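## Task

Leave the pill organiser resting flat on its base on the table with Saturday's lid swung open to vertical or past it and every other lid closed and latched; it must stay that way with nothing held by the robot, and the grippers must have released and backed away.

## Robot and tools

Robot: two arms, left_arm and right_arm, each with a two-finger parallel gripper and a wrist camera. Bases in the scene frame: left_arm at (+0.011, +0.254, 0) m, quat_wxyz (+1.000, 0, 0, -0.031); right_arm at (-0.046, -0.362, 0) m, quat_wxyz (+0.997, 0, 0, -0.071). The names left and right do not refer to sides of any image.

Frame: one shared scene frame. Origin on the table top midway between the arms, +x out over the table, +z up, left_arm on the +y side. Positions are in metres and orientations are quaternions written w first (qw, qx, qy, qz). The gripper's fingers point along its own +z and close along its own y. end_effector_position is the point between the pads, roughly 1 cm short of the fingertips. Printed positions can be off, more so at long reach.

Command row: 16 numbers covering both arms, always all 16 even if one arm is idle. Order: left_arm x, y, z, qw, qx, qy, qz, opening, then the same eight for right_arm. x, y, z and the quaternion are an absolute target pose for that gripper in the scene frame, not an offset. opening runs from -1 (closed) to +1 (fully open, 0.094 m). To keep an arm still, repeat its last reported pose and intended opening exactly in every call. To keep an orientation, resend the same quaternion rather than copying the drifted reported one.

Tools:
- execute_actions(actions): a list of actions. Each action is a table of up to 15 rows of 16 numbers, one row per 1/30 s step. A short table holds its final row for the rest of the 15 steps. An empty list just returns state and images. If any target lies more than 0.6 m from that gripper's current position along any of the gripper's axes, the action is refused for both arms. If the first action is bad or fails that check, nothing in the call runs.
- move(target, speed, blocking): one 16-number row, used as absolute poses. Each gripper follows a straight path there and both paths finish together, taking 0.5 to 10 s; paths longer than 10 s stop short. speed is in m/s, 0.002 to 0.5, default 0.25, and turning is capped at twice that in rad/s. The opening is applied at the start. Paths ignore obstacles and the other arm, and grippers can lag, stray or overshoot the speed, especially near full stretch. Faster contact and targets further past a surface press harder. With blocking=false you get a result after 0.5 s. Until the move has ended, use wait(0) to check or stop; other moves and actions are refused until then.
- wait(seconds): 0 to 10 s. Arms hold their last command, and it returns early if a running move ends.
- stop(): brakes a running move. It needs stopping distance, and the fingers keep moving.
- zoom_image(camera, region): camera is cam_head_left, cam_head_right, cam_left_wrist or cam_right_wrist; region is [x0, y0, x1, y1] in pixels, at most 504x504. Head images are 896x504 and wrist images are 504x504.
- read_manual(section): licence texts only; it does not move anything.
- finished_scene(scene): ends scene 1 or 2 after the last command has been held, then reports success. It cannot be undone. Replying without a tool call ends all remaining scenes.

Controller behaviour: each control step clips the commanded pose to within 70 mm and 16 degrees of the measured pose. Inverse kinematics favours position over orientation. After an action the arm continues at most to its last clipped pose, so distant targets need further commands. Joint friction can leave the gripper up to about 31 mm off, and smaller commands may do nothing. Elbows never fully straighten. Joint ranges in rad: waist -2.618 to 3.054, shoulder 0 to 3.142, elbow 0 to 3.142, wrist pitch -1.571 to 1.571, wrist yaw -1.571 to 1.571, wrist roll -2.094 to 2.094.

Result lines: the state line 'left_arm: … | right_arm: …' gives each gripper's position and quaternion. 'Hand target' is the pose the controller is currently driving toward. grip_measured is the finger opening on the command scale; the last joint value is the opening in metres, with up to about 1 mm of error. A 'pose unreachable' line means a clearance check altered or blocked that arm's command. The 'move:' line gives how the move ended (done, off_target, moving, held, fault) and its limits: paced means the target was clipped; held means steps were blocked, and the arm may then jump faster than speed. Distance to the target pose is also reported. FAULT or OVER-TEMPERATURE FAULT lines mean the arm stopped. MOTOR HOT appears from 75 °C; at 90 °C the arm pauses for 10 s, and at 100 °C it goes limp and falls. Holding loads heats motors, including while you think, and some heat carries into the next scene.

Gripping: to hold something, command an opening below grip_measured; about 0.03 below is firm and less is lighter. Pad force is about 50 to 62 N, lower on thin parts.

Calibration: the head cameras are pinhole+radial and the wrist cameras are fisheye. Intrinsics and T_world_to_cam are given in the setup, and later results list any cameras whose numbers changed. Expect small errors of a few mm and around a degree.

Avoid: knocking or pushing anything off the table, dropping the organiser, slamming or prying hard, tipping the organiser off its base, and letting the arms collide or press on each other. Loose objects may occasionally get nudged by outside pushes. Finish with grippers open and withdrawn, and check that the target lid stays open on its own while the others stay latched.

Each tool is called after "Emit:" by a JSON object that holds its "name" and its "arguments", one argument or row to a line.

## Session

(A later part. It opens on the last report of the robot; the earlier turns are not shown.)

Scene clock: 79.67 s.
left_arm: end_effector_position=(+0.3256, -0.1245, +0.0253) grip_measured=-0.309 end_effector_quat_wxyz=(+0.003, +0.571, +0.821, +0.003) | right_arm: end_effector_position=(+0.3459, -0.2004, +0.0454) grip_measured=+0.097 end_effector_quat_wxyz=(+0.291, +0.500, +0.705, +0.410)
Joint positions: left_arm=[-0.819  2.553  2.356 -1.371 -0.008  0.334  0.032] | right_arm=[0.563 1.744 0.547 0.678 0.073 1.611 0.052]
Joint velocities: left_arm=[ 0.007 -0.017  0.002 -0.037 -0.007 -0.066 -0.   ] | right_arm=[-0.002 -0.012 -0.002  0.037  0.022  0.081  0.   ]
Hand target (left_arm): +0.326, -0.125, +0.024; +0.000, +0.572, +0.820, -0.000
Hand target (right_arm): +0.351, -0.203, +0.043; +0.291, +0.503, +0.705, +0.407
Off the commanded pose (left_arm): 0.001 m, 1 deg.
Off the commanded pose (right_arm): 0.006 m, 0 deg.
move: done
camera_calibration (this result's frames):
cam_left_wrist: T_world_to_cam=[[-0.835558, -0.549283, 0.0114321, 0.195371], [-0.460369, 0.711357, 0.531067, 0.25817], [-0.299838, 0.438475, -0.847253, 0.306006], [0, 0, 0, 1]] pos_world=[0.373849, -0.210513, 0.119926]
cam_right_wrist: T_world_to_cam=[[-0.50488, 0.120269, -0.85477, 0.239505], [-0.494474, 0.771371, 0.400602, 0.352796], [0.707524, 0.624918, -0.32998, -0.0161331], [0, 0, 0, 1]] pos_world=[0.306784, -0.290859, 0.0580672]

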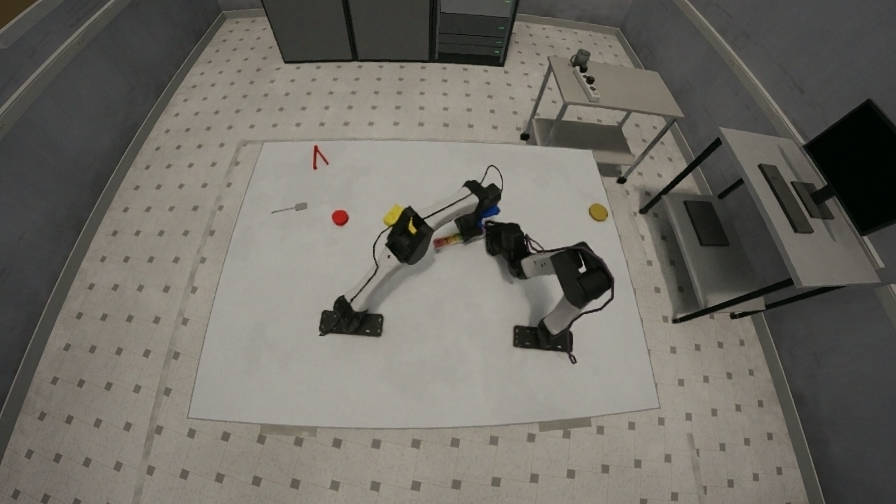

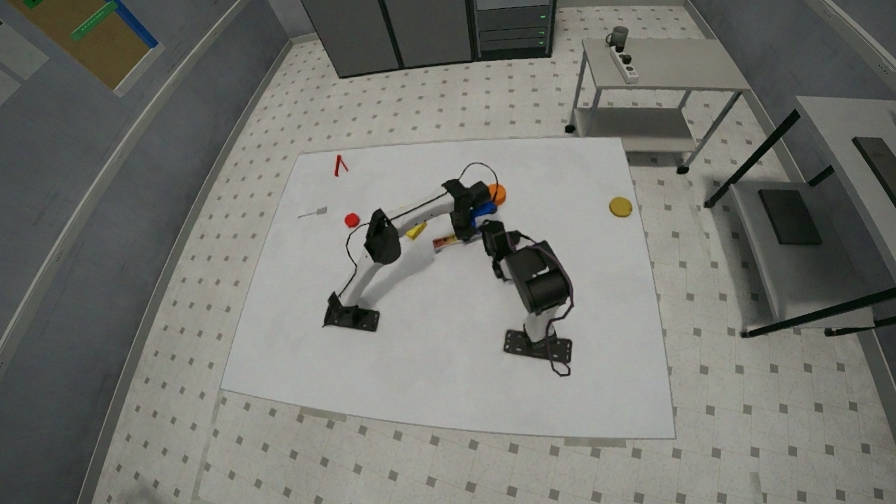

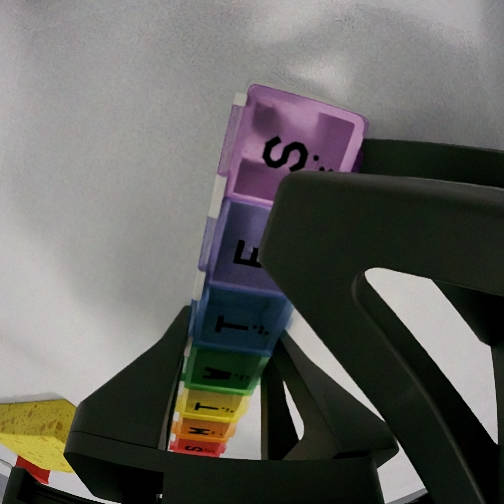

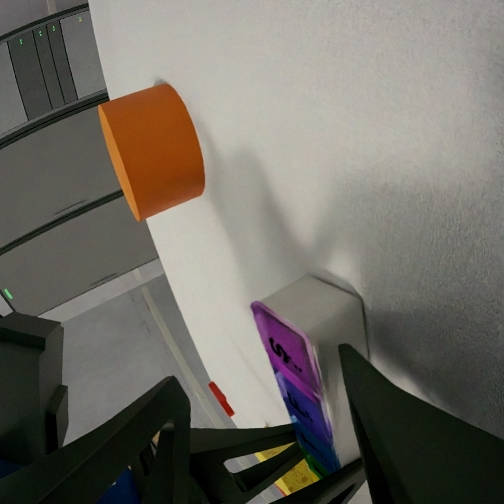

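Now pitch the wrist up, then close the fingers.

Emit:
{"name": "move", "arguments": {
  "target": [0.326,-0.125,0.024,0,0.572,0.82,0,-0.45, 0.356,-0.200,0.060,0.308,0.493,0.691,0.432,0.0],
  "speed": 0.02
}}

Emit:
{"name": "execute_actions", "arguments": {
  "actions": [
    [[0.326,-0.125,0.024,0,0.572,0.82,0,-0.45, 0.356,-0.200,0.060,0.308,0.493,0.691,0.432,-0.2]],
    [[0.326,-0.125,0.024,0,0.572,0.82,0,-0.45, 0.356,-0.200,0.060,0.308,0.493,0.691,0.432,-0.2]]
  ]
}}

Emit:
{"name": "zoom_image", "arguments": {
  "camera": "cam_right_wrist",
  "region": [200, 220, 484, 504]
}}

Scene clock: 82.93 s.
left_arm: end_effector_position=(+0.3259, -0.1242, +0.0253) grip_measured=-0.309 end_effector_quat_wxyz=(+0.003, +0.571, +0.821, +0.004) | right_arm: end_effector_position=(+0.3477, -0.1996, +0.0489) grip_measured=+0.003 end_effector_quat_wxyz=(+0.295, +0.498, +0.702, +0.416)
Joint positions: left_arm=[-0.819  2.553  2.356 -1.371 -0.01   0.334  0.032] | right_arm=[0.563 1.744 0.547 0.694 0.073 1.611 0.047]
Joint velocities: left_arm=[ 0.002 -0.007  0.002  0.007  0.022  0.007  0.   ] | right_arm=[-0.007  0.012 -0.007  0.007 -0.066 -0.081 -0.001]
Hand target (left_arm): +0.326, -0.125, +0.024; +0.000, +0.572, +0.820, +0.000
Hand target (right_arm): +0.356, -0.200, +0.060; +0.308, +0.493, +0.690, +0.431
Off the commanded pose (left_arm): 0.001 m, 1 deg.
Off the commanded pose (right_arm): 0.014 m, 3 deg.
move: off_target (right_arm)
camera_calibration (this result's frames):
cam_left_wrist: T_world_to_cam=[[-0.835572, -0.549305, 0.00915683, 0.195821], [-0.461312, 0.710579, 0.53129, 0.258334], [-0.298347, 0.439707, -0.847141, 0.305654], [0, 0, 0, 1]] pos_world=[0.373986, -0.2104, 0.119889]
cam_right_wrist: T_world_to_cam=[[-0.491957, 0.125649, -0.861505, 0.240227], [-0.500642, 0.768732, 0.398006, 0.353403], [0.712275, 0.627107, -0.315278, -0.0186839], [0, 0, 0, 1]] pos_world=[0.308418, -0.29014, 0.0604099]

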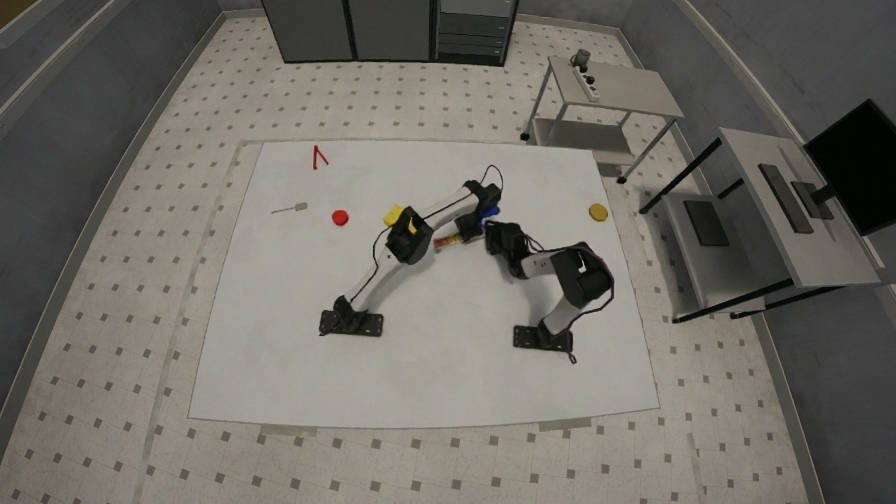

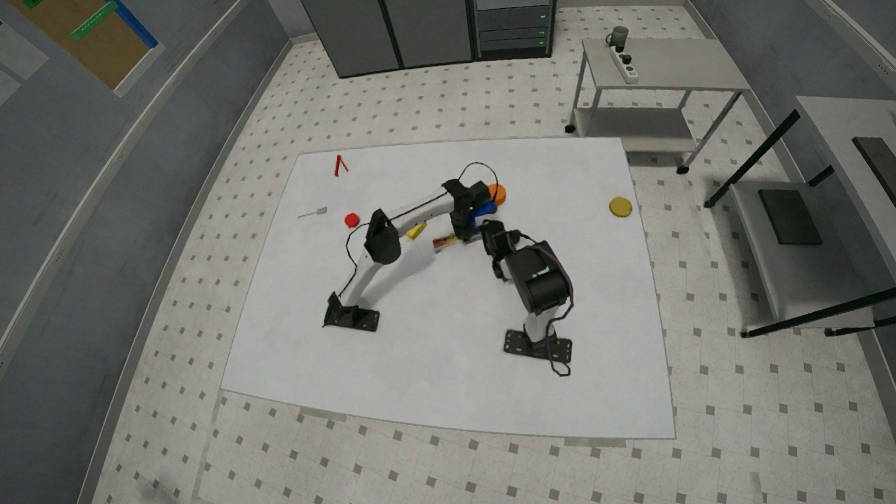

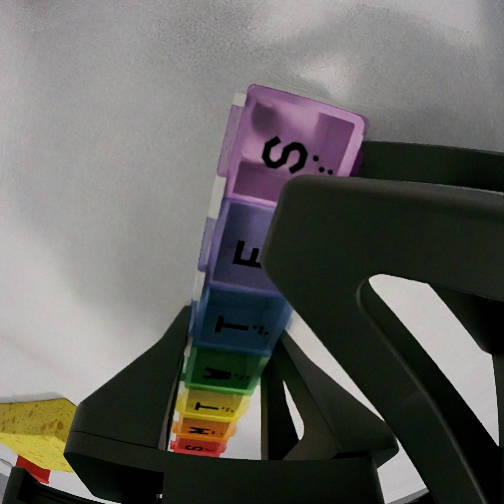

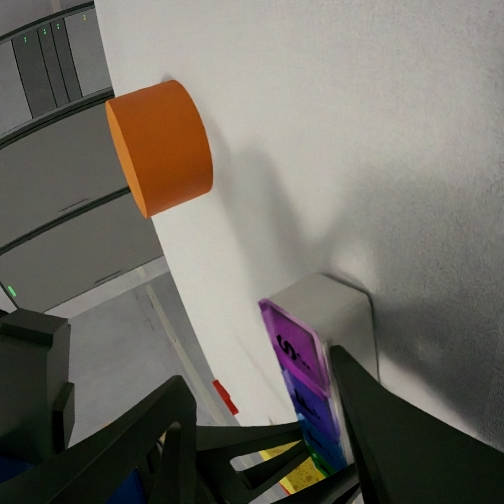

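Scene clock: 83.93 s.
left_arm: end_effector_position=(+0.3271, -0.1240, +0.0257) grip_measured=-0.309 end_effector_quat_wxyz=(+0.004, +0.569, +0.822, +0.005) | right_arm: end_effector_position=(+0.3469, -0.1999, +0.0474) grip_measured=-0.197 end_effector_quat_wxyz=(+0.293, +0.498, +0.704, +0.413)
Joint positions: left_arm=[-0.817  2.553  2.358 -1.37  -0.012  0.333  0.032] | right_arm=[0.563 1.744 0.547 0.687 0.072 1.609 0.038]
Joint velocities: left_arm=[ 0.027  0.002 -0.002  0.081 -0.007  0.007 -0.001] | right_arm=[ 0.002  0.002 -0.002  0.022 -0.022  0.037 -0.001]
Hand target (left_arm): +0.326, -0.125, +0.024; +0.000, +0.572, +0.820, -0.000
Hand target (right_arm): +0.355, -0.200, +0.060; +0.308, +0.492, +0.691, +0.431
Off the commanded pose (left_arm): 0.002 m, 1 deg.
Off the commanded pose (right_arm): 0.015 m, 3 deg.
camera_calibration (this result's frames):
cam_left_wrist: T_world_to_cam=[[-0.833911, -0.551855, 0.00701949, 0.196144], [-0.465041, 0.709461, 0.529529, 0.25955], [-0.297203, 0.438316, -0.848263, 0.30578], [0, 0, 0, 1]] pos_world=[0.375147, -0.209926, 0.120565]
cam_right_wrist: T_world_to_cam=[[-0.497168, 0.12177, -0.859067, 0.239528], [-0.499118, 0.769745, 0.397963, 0.35349], [0.709723, 0.62663, -0.321915, -0.0173253], [0, 0, 0, 1]] pos_world=[0.307815, -0.290408, 0.0595176]

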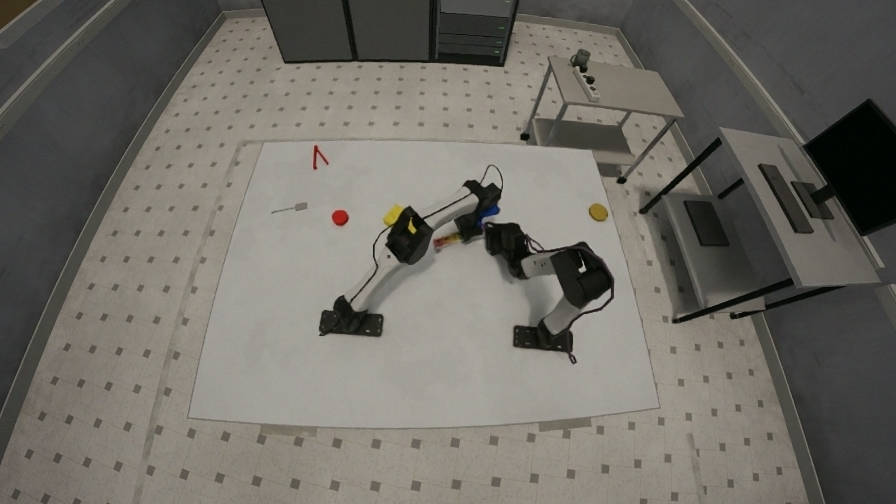

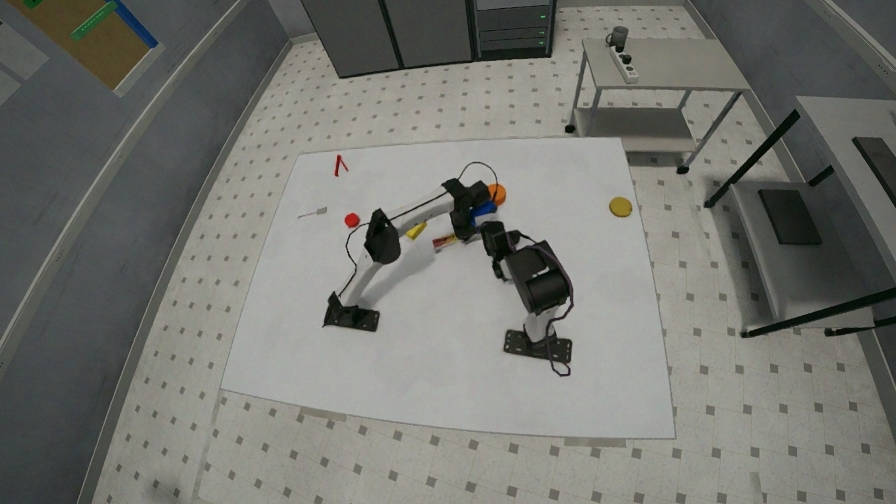

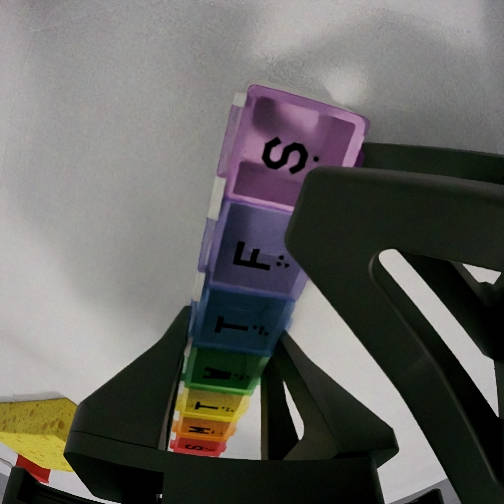

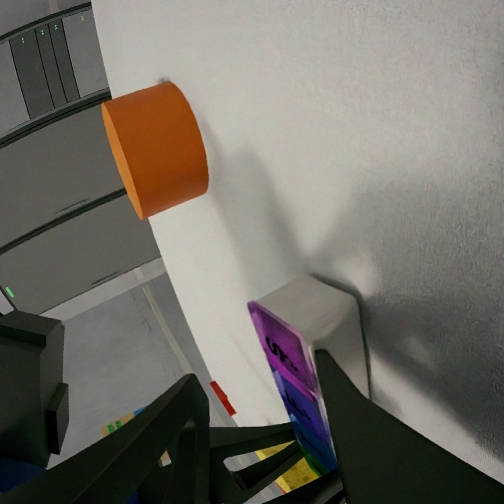

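Region (200, 220, 484, 504) of cam_right_wrist's 504x504 image, scaled by 1.775, with more detail than that image has.

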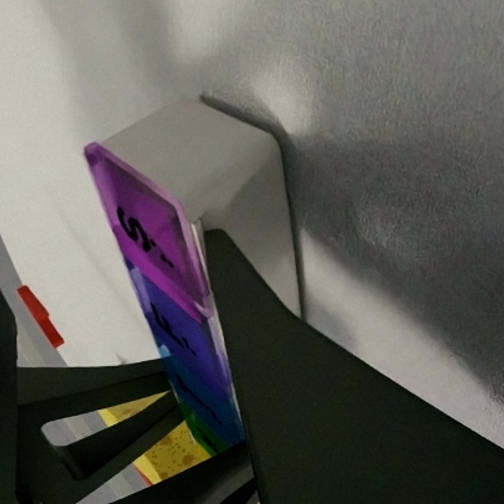

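Emit:
{"name": "move", "arguments": {
  "target": [0.326,-0.125,0.017,0,0.572,0.82,0,-0.45, 0.359,-0.199,0.075,0.325,0.481,0.675,0.455,-0.2],
  "speed": 0.03
}}

Emit:
{"name": "zoom_image", "arguments": {
  "camera": "cam_right_wrist",
  "region": [200, 220, 484, 504]
}}

Scene clock: 87.83 s.
left_arm: end_effector_position=(+0.3272, -0.1244, +0.0257) grip_measured=-0.309 end_effector_quat_wxyz=(+0.005, +0.570, +0.822, +0.004) | right_arm: end_effector_position=(+0.3467, -0.2004, +0.0489) grip_measured=-0.197 end_effector_quat_wxyz=(+0.298, +0.495, +0.702, +0.416)
Joint positions: left_arm=[-0.817  2.553  2.358 -1.368 -0.011  0.333  0.032] | right_arm=[0.563 1.744 0.538 0.709 0.075 1.604 0.038]
Joint velocities: left_arm=[-0.017 -0.007  0.007 -0.066  0.007 -0.095  0.   ] | right_arm=[ 0.007  0.007 -0.007 -0.066  0.037 -0.051 -0.   ]
Hand target (left_arm): +0.326, -0.125, +0.017; -0.000, +0.572, +0.820, -0.000
Hand target (right_arm): +0.358, -0.200, +0.075; +0.325, +0.482, +0.676, +0.453
Off the commanded pose (left_arm): 0.009 m, 1 deg.
Off the commanded pose (right_arm): 0.029 m, 6 deg.
move: off_target (right_arm)
camera_calibration (this result's frames):
cam_left_wrist: T_world_to_cam=[[-0.834338, -0.551196, 0.0079484, 0.196197], [-0.46467, 0.710977, 0.52782, 0.260075], [-0.296583, 0.436687, -0.849319, 0.305659], [0, 0, 0, 1]] pos_world=[0.375197, -0.210242, 0.12077]
cam_right_wrist: T_world_to_cam=[[-0.485228, 0.121011, -0.865973, 0.236815], [-0.505194, 0.769547, 0.390611, 0.355629], [0.713675, 0.62702, -0.312271, -0.0181557], [0, 0, 0, 1]] pos_world=[0.307528, -0.290947, 0.0604933]

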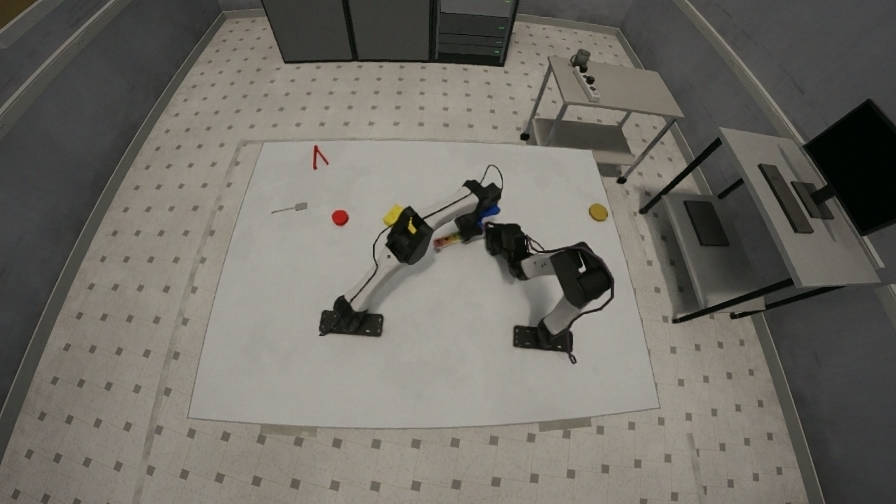

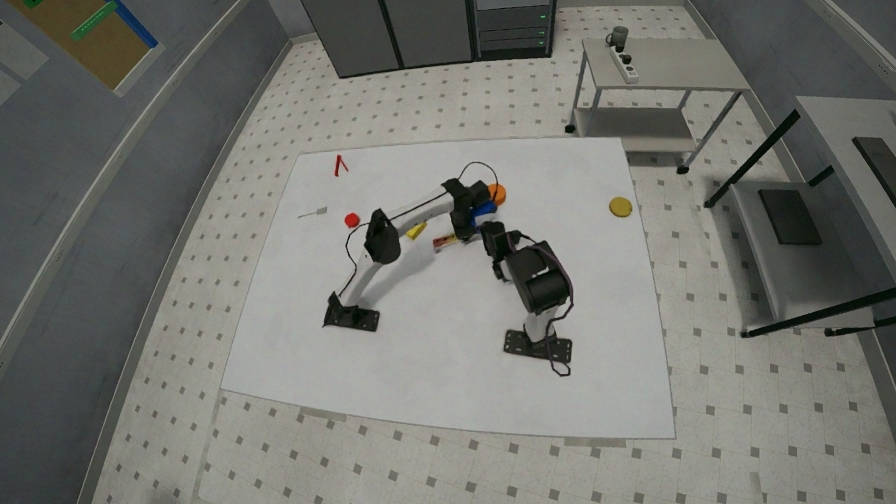

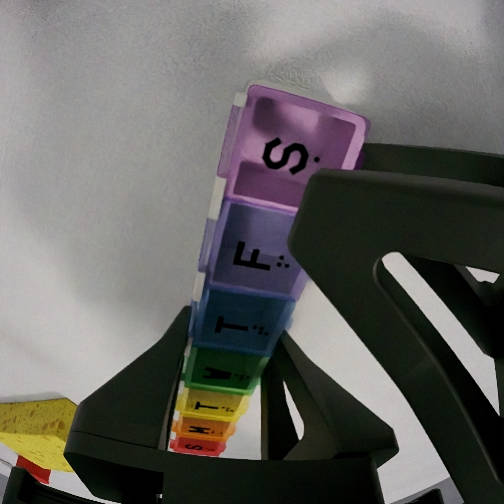

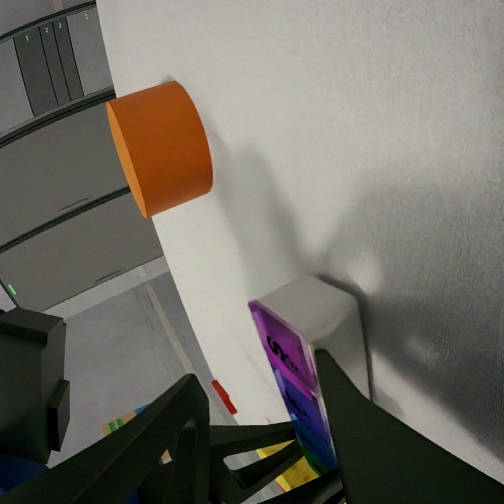

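Region (200, 220, 484, 504) of cam_right_wrist's 504x504 image, scaled by 1.775, with more detail than that image has.

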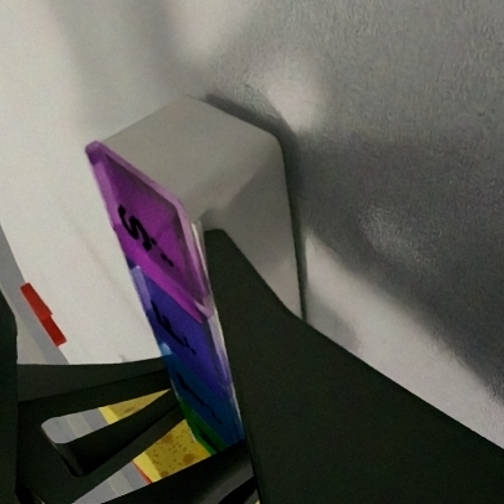

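Stiffer latch. Add a finger jab.

Emit:
{"name": "execute_actions", "arguments": {
  "actions": [
    [[0.326,-0.125,0.017,0,0.572,0.82,0,-0.5, 0.360,-0.199,0.075,0.325,0.481,0.675,0.455,-0.38]],
    [[0.326,-0.125,0.017,0,0.572,0.82,0,-0.5, 0.360,-0.199,0.070,0.325,0.481,0.675,0.455,-0.38]]
  ]
}}

Emit:
{"name": "zoom_image", "arguments": {
  "camera": "cam_right_wrist",
  "region": [200, 220, 484, 504]
}}

Scene clock: 89.83 s.
left_arm: end_effector_position=(+0.3279, -0.1245, +0.0261) grip_measured=-0.309 end_effector_quat_wxyz=(+0.006, +0.569, +0.822, +0.004) | right_arm: end_effector_position=(+0.3462, -0.2008, +0.0461) grip_measured=-0.376 end_effector_quat_wxyz=(+0.298, +0.495, +0.703, +0.415)
Joint positions: left_arm=[-0.816  2.552  2.358 -1.367 -0.011  0.332  0.032] | right_arm=[0.563 1.753 0.534 0.719 0.075 1.602 0.029]
Joint velocities: left_arm=[ 0.002 -0.002  0.002  0.066 -0.051 -0.007  0.   ] | right_arm=[-0.002  0.007 -0.012  0.007 -0.007 -0.007  0.   ]
Hand target (left_arm): +0.326, -0.125, +0.017; -0.000, +0.572, +0.820, +0.000
Hand target (right_arm): +0.358, -0.200, +0.070; +0.325, +0.482, +0.676, +0.453
Off the commanded pose (left_arm): 0.009 m, 1 deg.
Off the commanded pose (right_arm): 0.028 m, 7 deg.
camera_calibration (this result's frames):
cam_left_wrist: T_world_to_cam=[[-0.833297, -0.552777, 0.0073327, 0.196159], [-0.466953, 0.710896, 0.525911, 0.261], [-0.295924, 0.434816, -0.850508, 0.305761], [0, 0, 0, 1]] pos_world=[0.375815, -0.210061, 0.121351]
cam_right_wrist: T_world_to_cam=[[-0.487137, 0.118521, -0.865246, 0.234311], [-0.504382, 0.770627, 0.389529, 0.356734], [0.71295, 0.626168, -0.315621, -0.0181847], [0, 0, 0, 1]] pos_world=[0.307036, -0.291293, 0.0580396]

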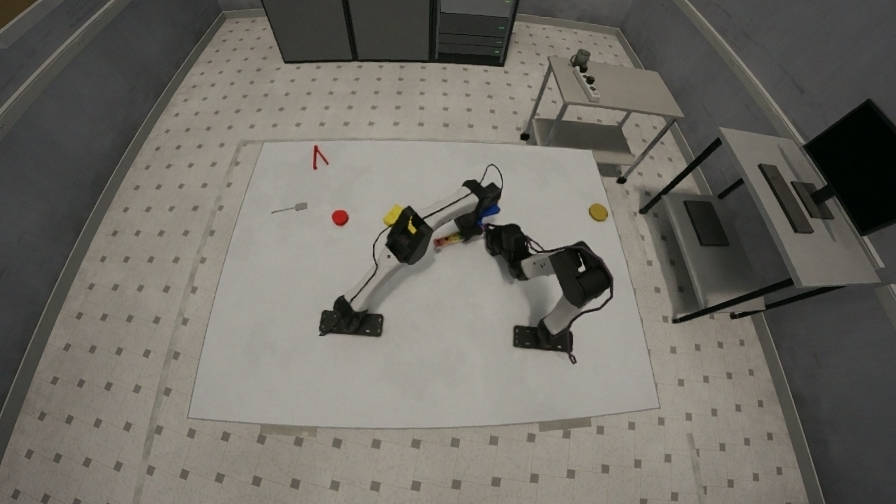

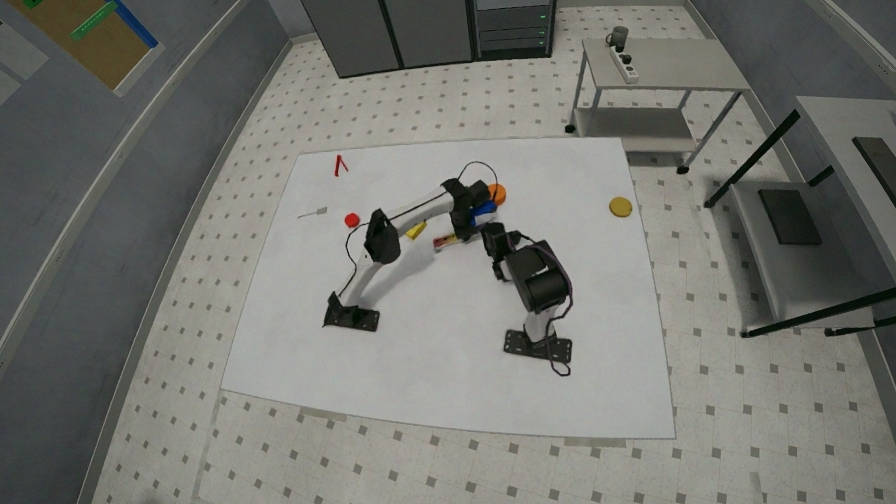

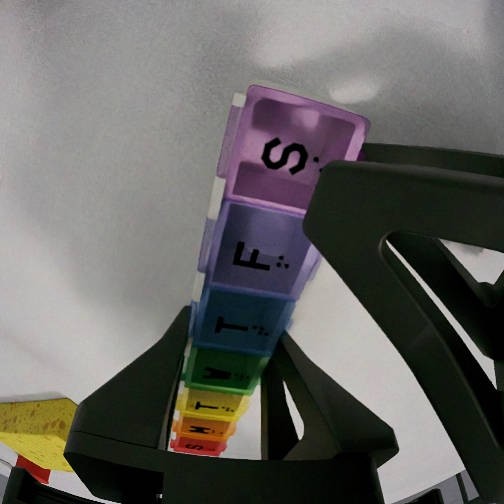

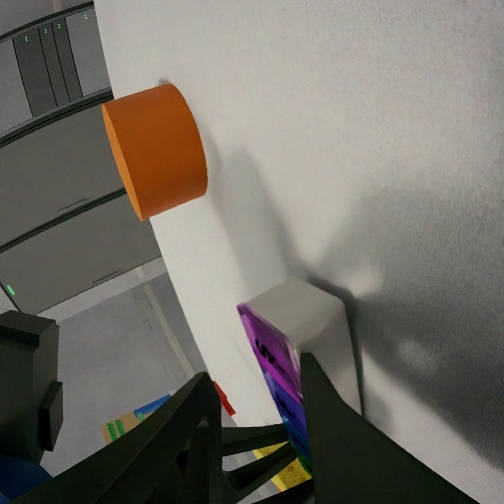

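Region (200, 220, 484, 504) of cam_right_wrist's 504x504 image, scaled by 1.775, with more detail than that image has.

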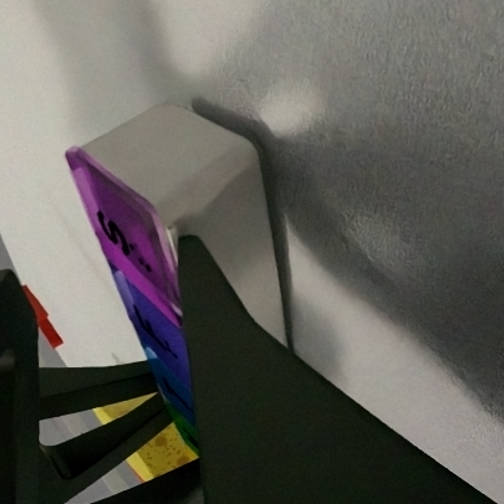

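Emit:
{"name": "execute_actions", "arguments": {
  "actions": [
    [[0.326,-0.125,0.010,0,0.572,0.82,0,-0.5, 0.361,-0.198,0.080,0.325,0.481,0.675,0.455,-0.38]],
    [[0.326,-0.125,0.010,0,0.572,0.82,0,-0.5, 0.362,-0.198,0.086,0.325,0.481,0.675,0.455,-0.38]]
  ]
}}

Emit:
{"name": "zoom_image", "arguments": {
  "camera": "cam_right_wrist",
  "region": [200, 220, 484, 504]
}}

Scene clock: 92.47 s.
left_arm: end_effector_position=(+0.3281, -0.1251, +0.0235) grip_measured=-0.309 end_effector_quat_wxyz=(+0.007, +0.570, +0.822, +0.003) | right_arm: end_effector_position=(+0.3586, -0.1954, +0.0820) grip_measured=-0.377 end_effector_quat_wxyz=(+0.323, +0.480, +0.677, +0.456)
Joint positions: left_arm=[-0.816  2.552  2.348 -1.355 -0.01   0.334  0.032] | right_arm=[0.563 1.711 0.554 0.77  0.076 1.602 0.029]
Joint velocities: left_arm=[ 0.012 -0.007  0.012  0.007  0.037  0.037  0.   ] | right_arm=[ 0.017 -0.002  0.002 -0.066  0.037  0.022  0.   ]
Hand target (left_arm): +0.326, -0.125, +0.010; -0.001, +0.572, +0.820, +0.000
Hand target (right_arm): +0.362, -0.198, +0.086; +0.325, +0.481, +0.675, +0.455
Off the commanded pose (left_arm): 0.014 m, 1 deg.
Off the commanded pose (right_arm): 0.006 m, 0 deg.
camera_calibration (this result's frames):
cam_left_wrist: T_world_to_cam=[[-0.834149, -0.551478, 0.00825079, 0.196464], [-0.466036, 0.712755, 0.524204, 0.262841], [-0.294968, 0.433419, -0.851553, 0.303403], [0, 0, 0, 1]] pos_world=[0.375867, -0.210496, 0.118961]
cam_right_wrist: T_world_to_cam=[[-0.395284, 0.159502, -0.904605, 0.249102], [-0.543246, 0.753527, 0.370245, 0.357023], [0.740699, 0.637774, -0.211209, -0.0353567], [0, 0, 0, 1]] pos_world=[0.318606, -0.286209, 0.0856855]

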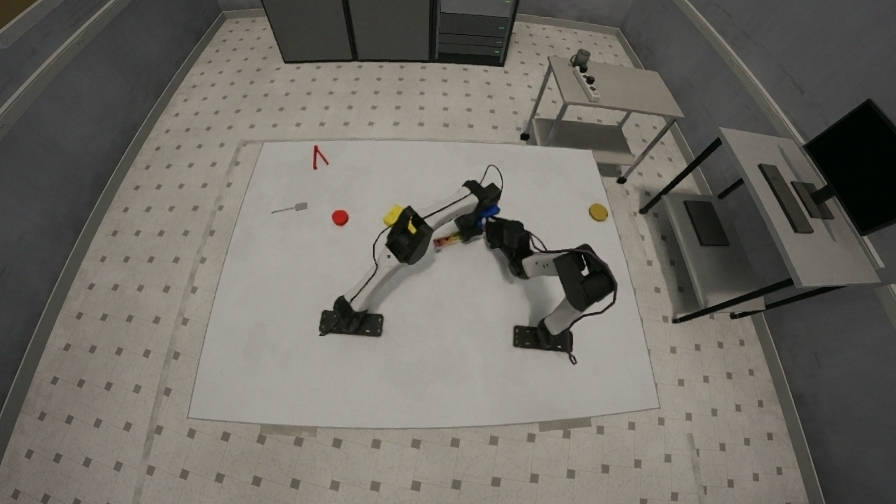

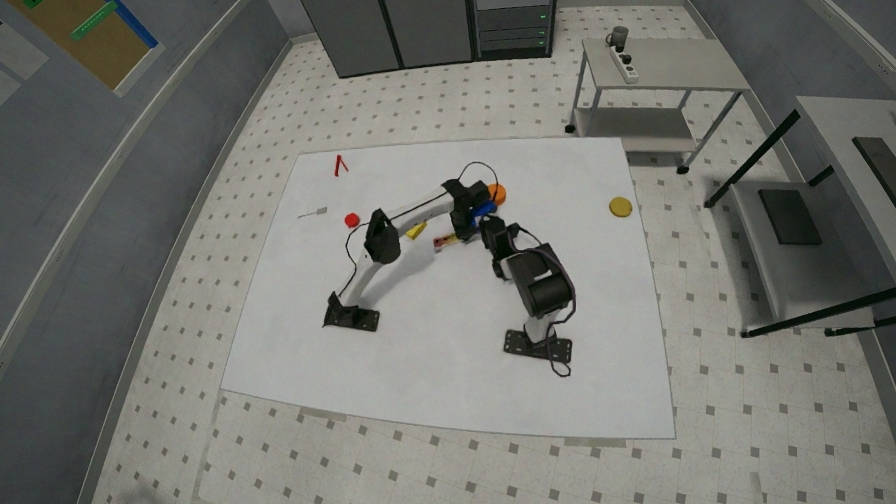

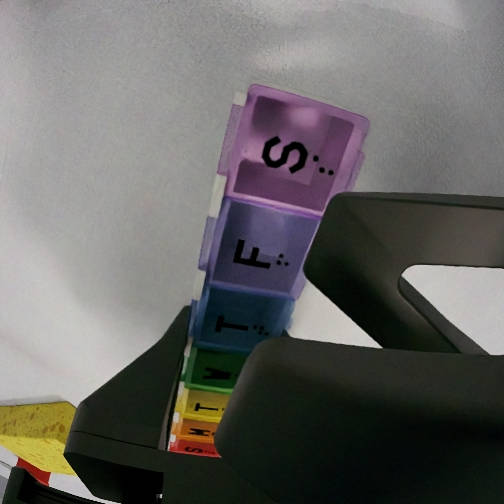

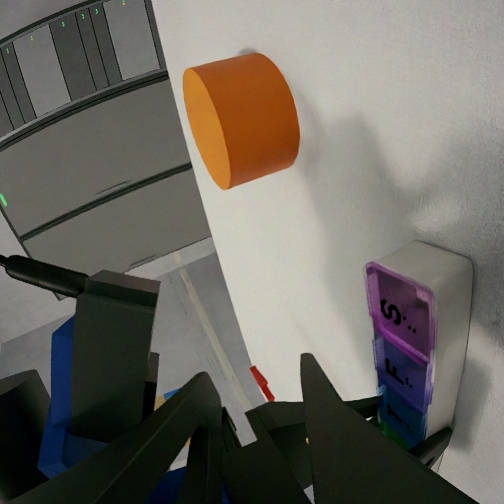

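Region (200, 220, 484, 504) of cam_right_wrist's 504x504 image, scaled by 1.775, with more detail than that image has.

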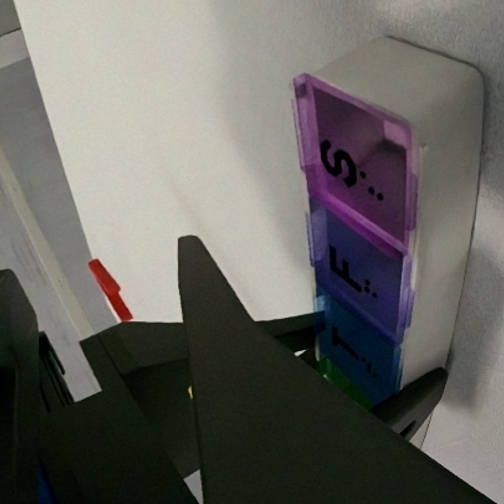

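Emit:
{"name": "move", "arguments": {
  "target": [0.326,-0.125,0.012,0,0.572,0.82,0,-0.5, 0.322,-0.214,0.07,0.291,0.503,0.705,0.407,0.1],
  "speed": 0.08
}}

Emit:
{"name": "move", "arguments": {
  "target": [0.326,-0.125,0.012,0,0.572,0.82,0,-0.5, 0.325,-0.214,0.044,0.291,0.503,0.705,0.407,0.1],
  "speed": 0.05
}}

Emit:
{"name": "move", "arguments": {
  "target": [0.326,-0.125,0.012,0,0.572,0.82,0,-0.5, 0.355,-0.207,0.043,0.291,0.503,0.705,0.407,0.1],
  "speed": 0.03
}}

Scene clock: 100.07 s.
left_arm: end_effector_position=(+0.3292, -0.1257, +0.0241) grip_measured=-0.309 end_effector_quat_wxyz=(+0.010, +0.568, +0.823, +0.003) | right_arm: end_effector_position=(+0.3298, -0.2080, +0.0794) grip_measured=+0.097 end_effector_quat_wxyz=(+0.299, +0.495, +0.700, +0.419)
Joint positions: left_arm=[-0.816  2.551  2.348 -1.35  -0.01   0.331  0.032] | right_arm=[0.563 1.553 0.505 0.557 0.075 1.606 0.052]
Joint velocities: left_arm=[ 0.007  0.012 -0.002 -0.007  0.007  0.051 -0.001] | right_arm=[-0.002 -0.007 -0.002  0.037  0.066 -0.022 -0.001]
Hand target (left_arm): +0.326, -0.125, +0.012; -0.000, +0.572, +0.820, -0.000
Hand target (right_arm): +0.322, -0.213, +0.070; +0.290, +0.503, +0.705, +0.408
Off the commanded pose (left_arm): 0.013 m, 1 deg.
Off the commanded pose (right_arm): 0.014 m, 2 deg.
move: off_target (left_arm, right_arm)
camera_calibration (this result's frames):
cam_left_wrist: T_world_to_cam=[[-0.832067, -0.554627, 0.00730304, 0.195974], [-0.470812, 0.713164, 0.519359, 0.265282], [-0.293259, 0.428703, -0.854525, 0.303415], [0, 0, 0, 1]] pos_world=[0.376941, -0.210572, 0.120068]
cam_right_wrist: T_world_to_cam=[[-0.480913, 0.125706, -0.86771, 0.255632], [-0.5061, 0.768342, 0.391807, 0.340939], [0.715951, 0.627573, -0.305886, 0.00702879], [0, 0, 0, 1]] pos_world=[0.290454, -0.298503, 0.0903824]

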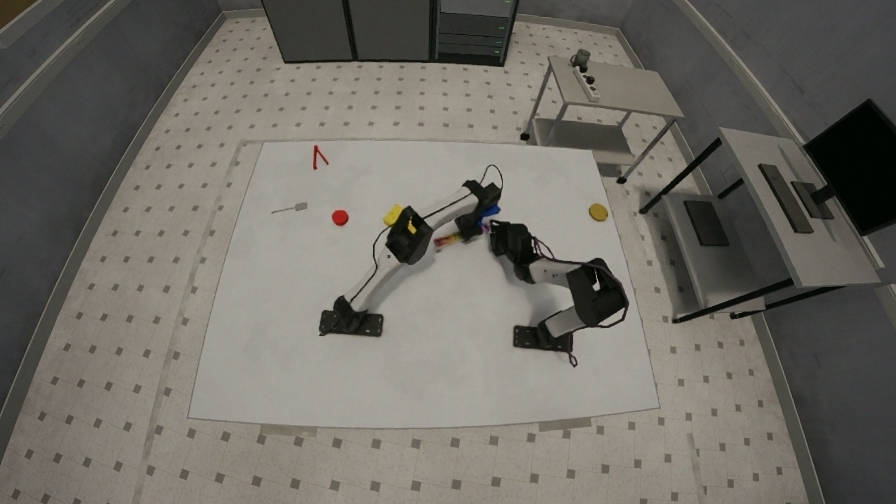

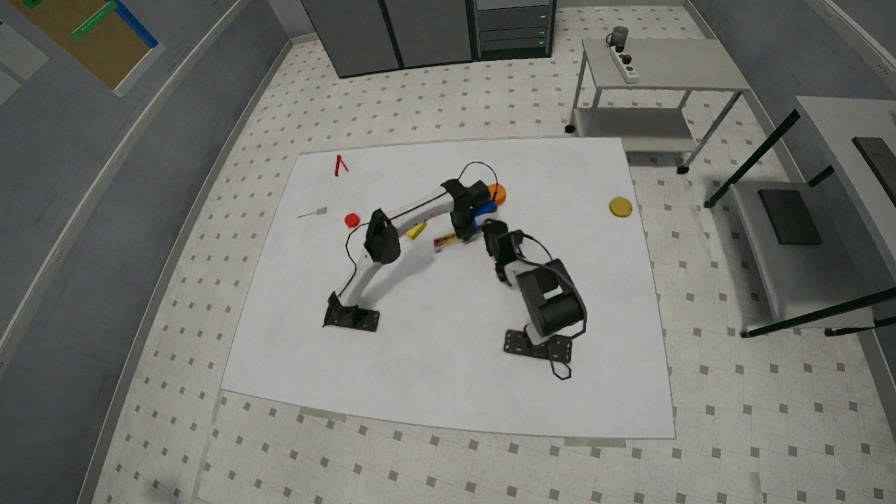

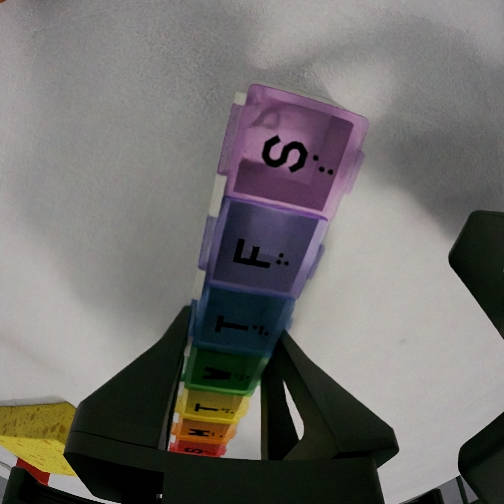

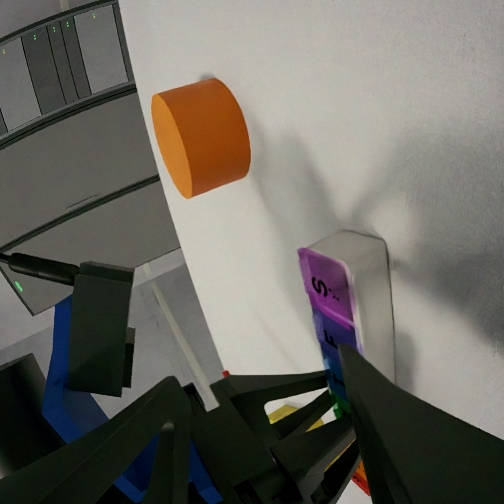

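Scene clock: 101.30 s.
left_arm: end_effector_position=(+0.3293, -0.1257, +0.0241) grip_measured=-0.309 end_effector_quat_wxyz=(+0.010, +0.568, +0.823, +0.003) | right_arm: end_effector_position=(+0.3300, -0.2079, +0.0572) grip_measured=+0.097 end_effector_quat_wxyz=(+0.299, +0.495, +0.700, +0.419)
Joint positions: left_arm=[-0.816  2.551  2.348 -1.35  -0.011  0.331  0.032] | right_arm=[0.563 1.651 0.47  0.69  0.075 1.606 0.052]
Joint velocities: left_arm=[-0.012  0.002 -0.002 -0.051 -0.051 -0.022  0.001] | right_arm=[-0.012 -0.017 -0.017  0.051  0.007  0.081 -0.001]
Hand target (left_arm): +0.326, -0.125, +0.012; -0.000, +0.572, +0.820, +0.000
Hand target (right_arm): +0.325, -0.214, +0.044; +0.291, +0.503, +0.705, +0.407
Off the commanded pose (left_arm): 0.013 m, 1 deg.
Off the commanded pose (right_arm): 0.015 m, 2 deg.
move: off_target (left_arm, right_arm)
camera_calibration (this result's frames):
cam_left_wrist: T_world_to_cam=[[-0.832065, -0.554635, 0.00692375, 0.196047], [-0.470969, 0.713034, 0.519394, 0.26531], [-0.293011, 0.428909, -0.854507, 0.303356], [0, 0, 0, 1]] pos_world=[0.376964, -0.210553, 0.120062]
cam_right_wrist: T_world_to_cam=[[-0.480611, 0.125841, -0.867858, 0.236317], [-0.506237, 0.768281, 0.39175, 0.34972], [0.716057, 0.627621, -0.305539, 0.000027037], [0, 0, 0, 1]] pos_world=[0.290598, -0.298439, 0.0680947]

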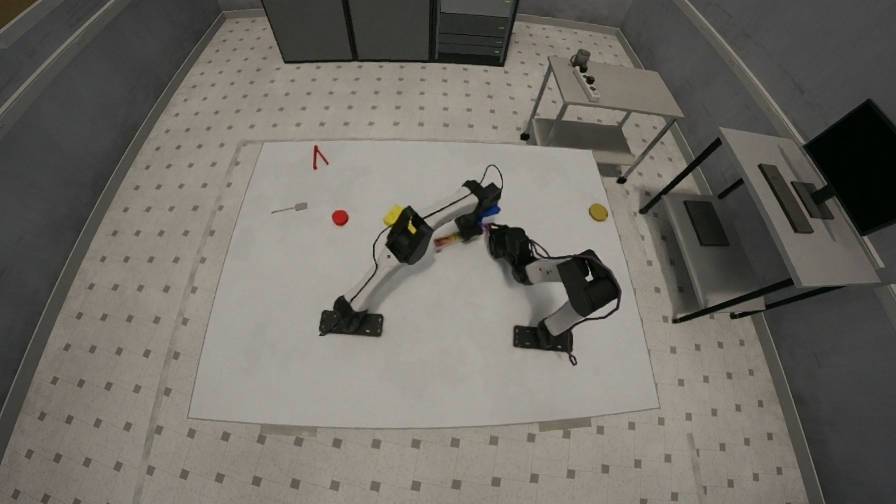

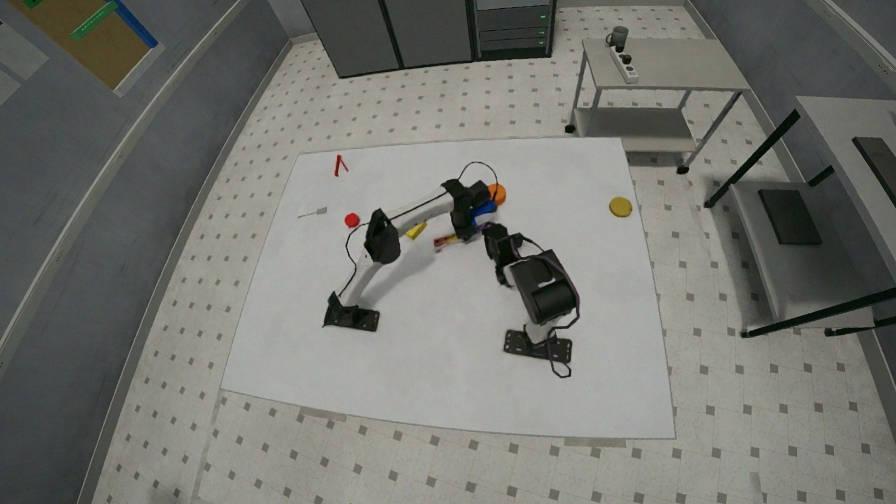

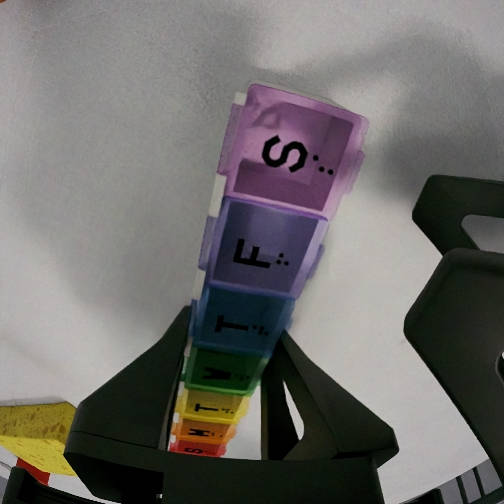

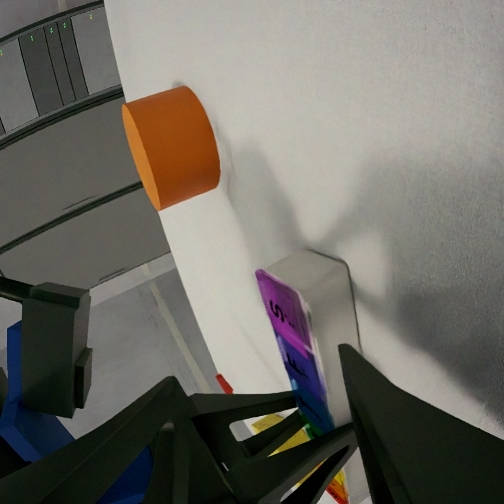

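Scene clock: 102.53 s.
left_arm: end_effector_position=(+0.3293, -0.1257, +0.0241) grip_measured=-0.309 end_effector_quat_wxyz=(+0.010, +0.568, +0.823, +0.003) | right_arm: end_effector_position=(+0.3516, -0.2044, +0.0481) grip_measured=+0.097 end_effector_quat_wxyz=(+0.294, +0.500, +0.702, +0.414)
Joint positions: left_arm=[-0.816  2.551  2.348 -1.35  -0.011  0.331  0.032] | right_arm=[0.543 1.752 0.555 0.691 0.057 1.604 0.052]
Joint velocities: left_arm=[-0.002 -0.027 -0.002 -0.066 -0.051  0.037 -0.   ] | right_arm=[ 0.002 -0.017  0.017 -0.022 -0.007  0.095  0.   ]
Hand target (left_arm): +0.326, -0.125, +0.012; -0.000, +0.572, +0.820, +0.000
Hand target (right_arm): +0.355, -0.208, +0.043; +0.291, +0.503, +0.705, +0.407
Off the commanded pose (left_arm): 0.013 m, 1 deg.
Off the commanded pose (right_arm): 0.007 m, 1 deg.
move: off_target (left_arm)
camera_calibration (this result's frames):
cam_left_wrist: T_world_to_cam=[[-0.832065, -0.554635, 0.00692375, 0.196047], [-0.470969, 0.713034, 0.519394, 0.26531], [-0.293011, 0.428909, -0.854507, 0.303356], [0, 0, 0, 1]] pos_world=[0.376964, -0.210553, 0.120062]
cam_right_wrist: T_world_to_cam=[[-0.494348, 0.127509, -0.859862, 0.243189], [-0.497149, 0.769965, 0.399996, 0.358231], [0.713066, 0.625216, -0.31724, -0.0193312], [0, 0, 0, 1]] pos_world=[0.312098, -0.294748, 0.0596853]

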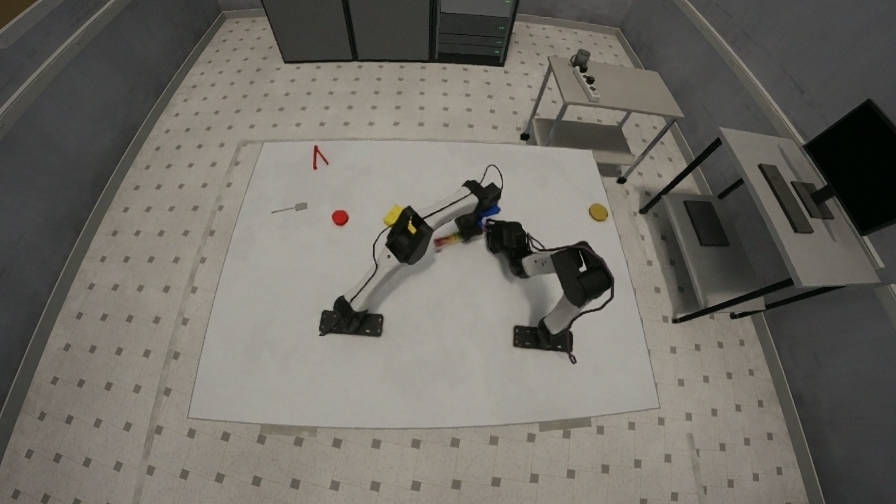

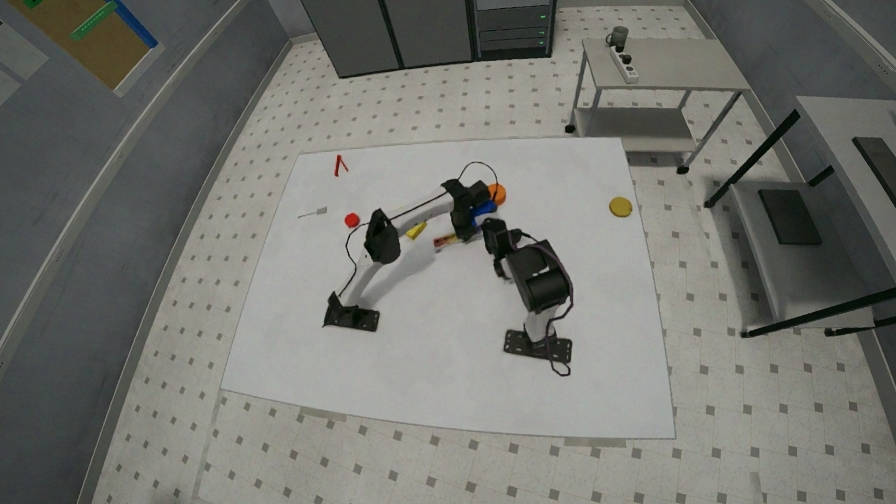

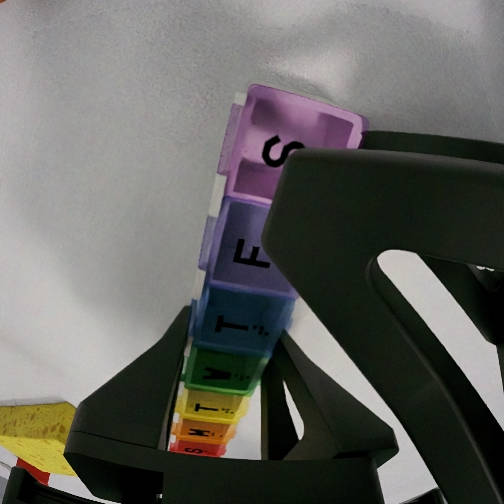

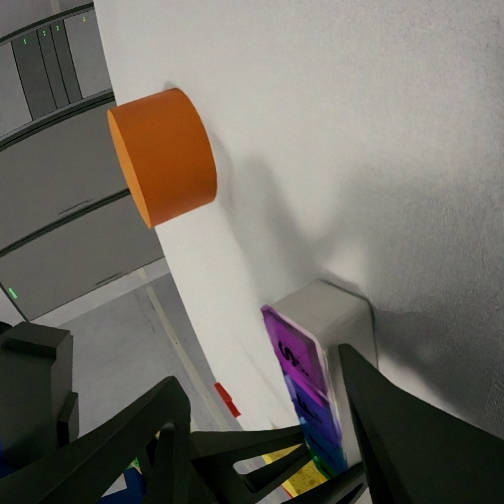

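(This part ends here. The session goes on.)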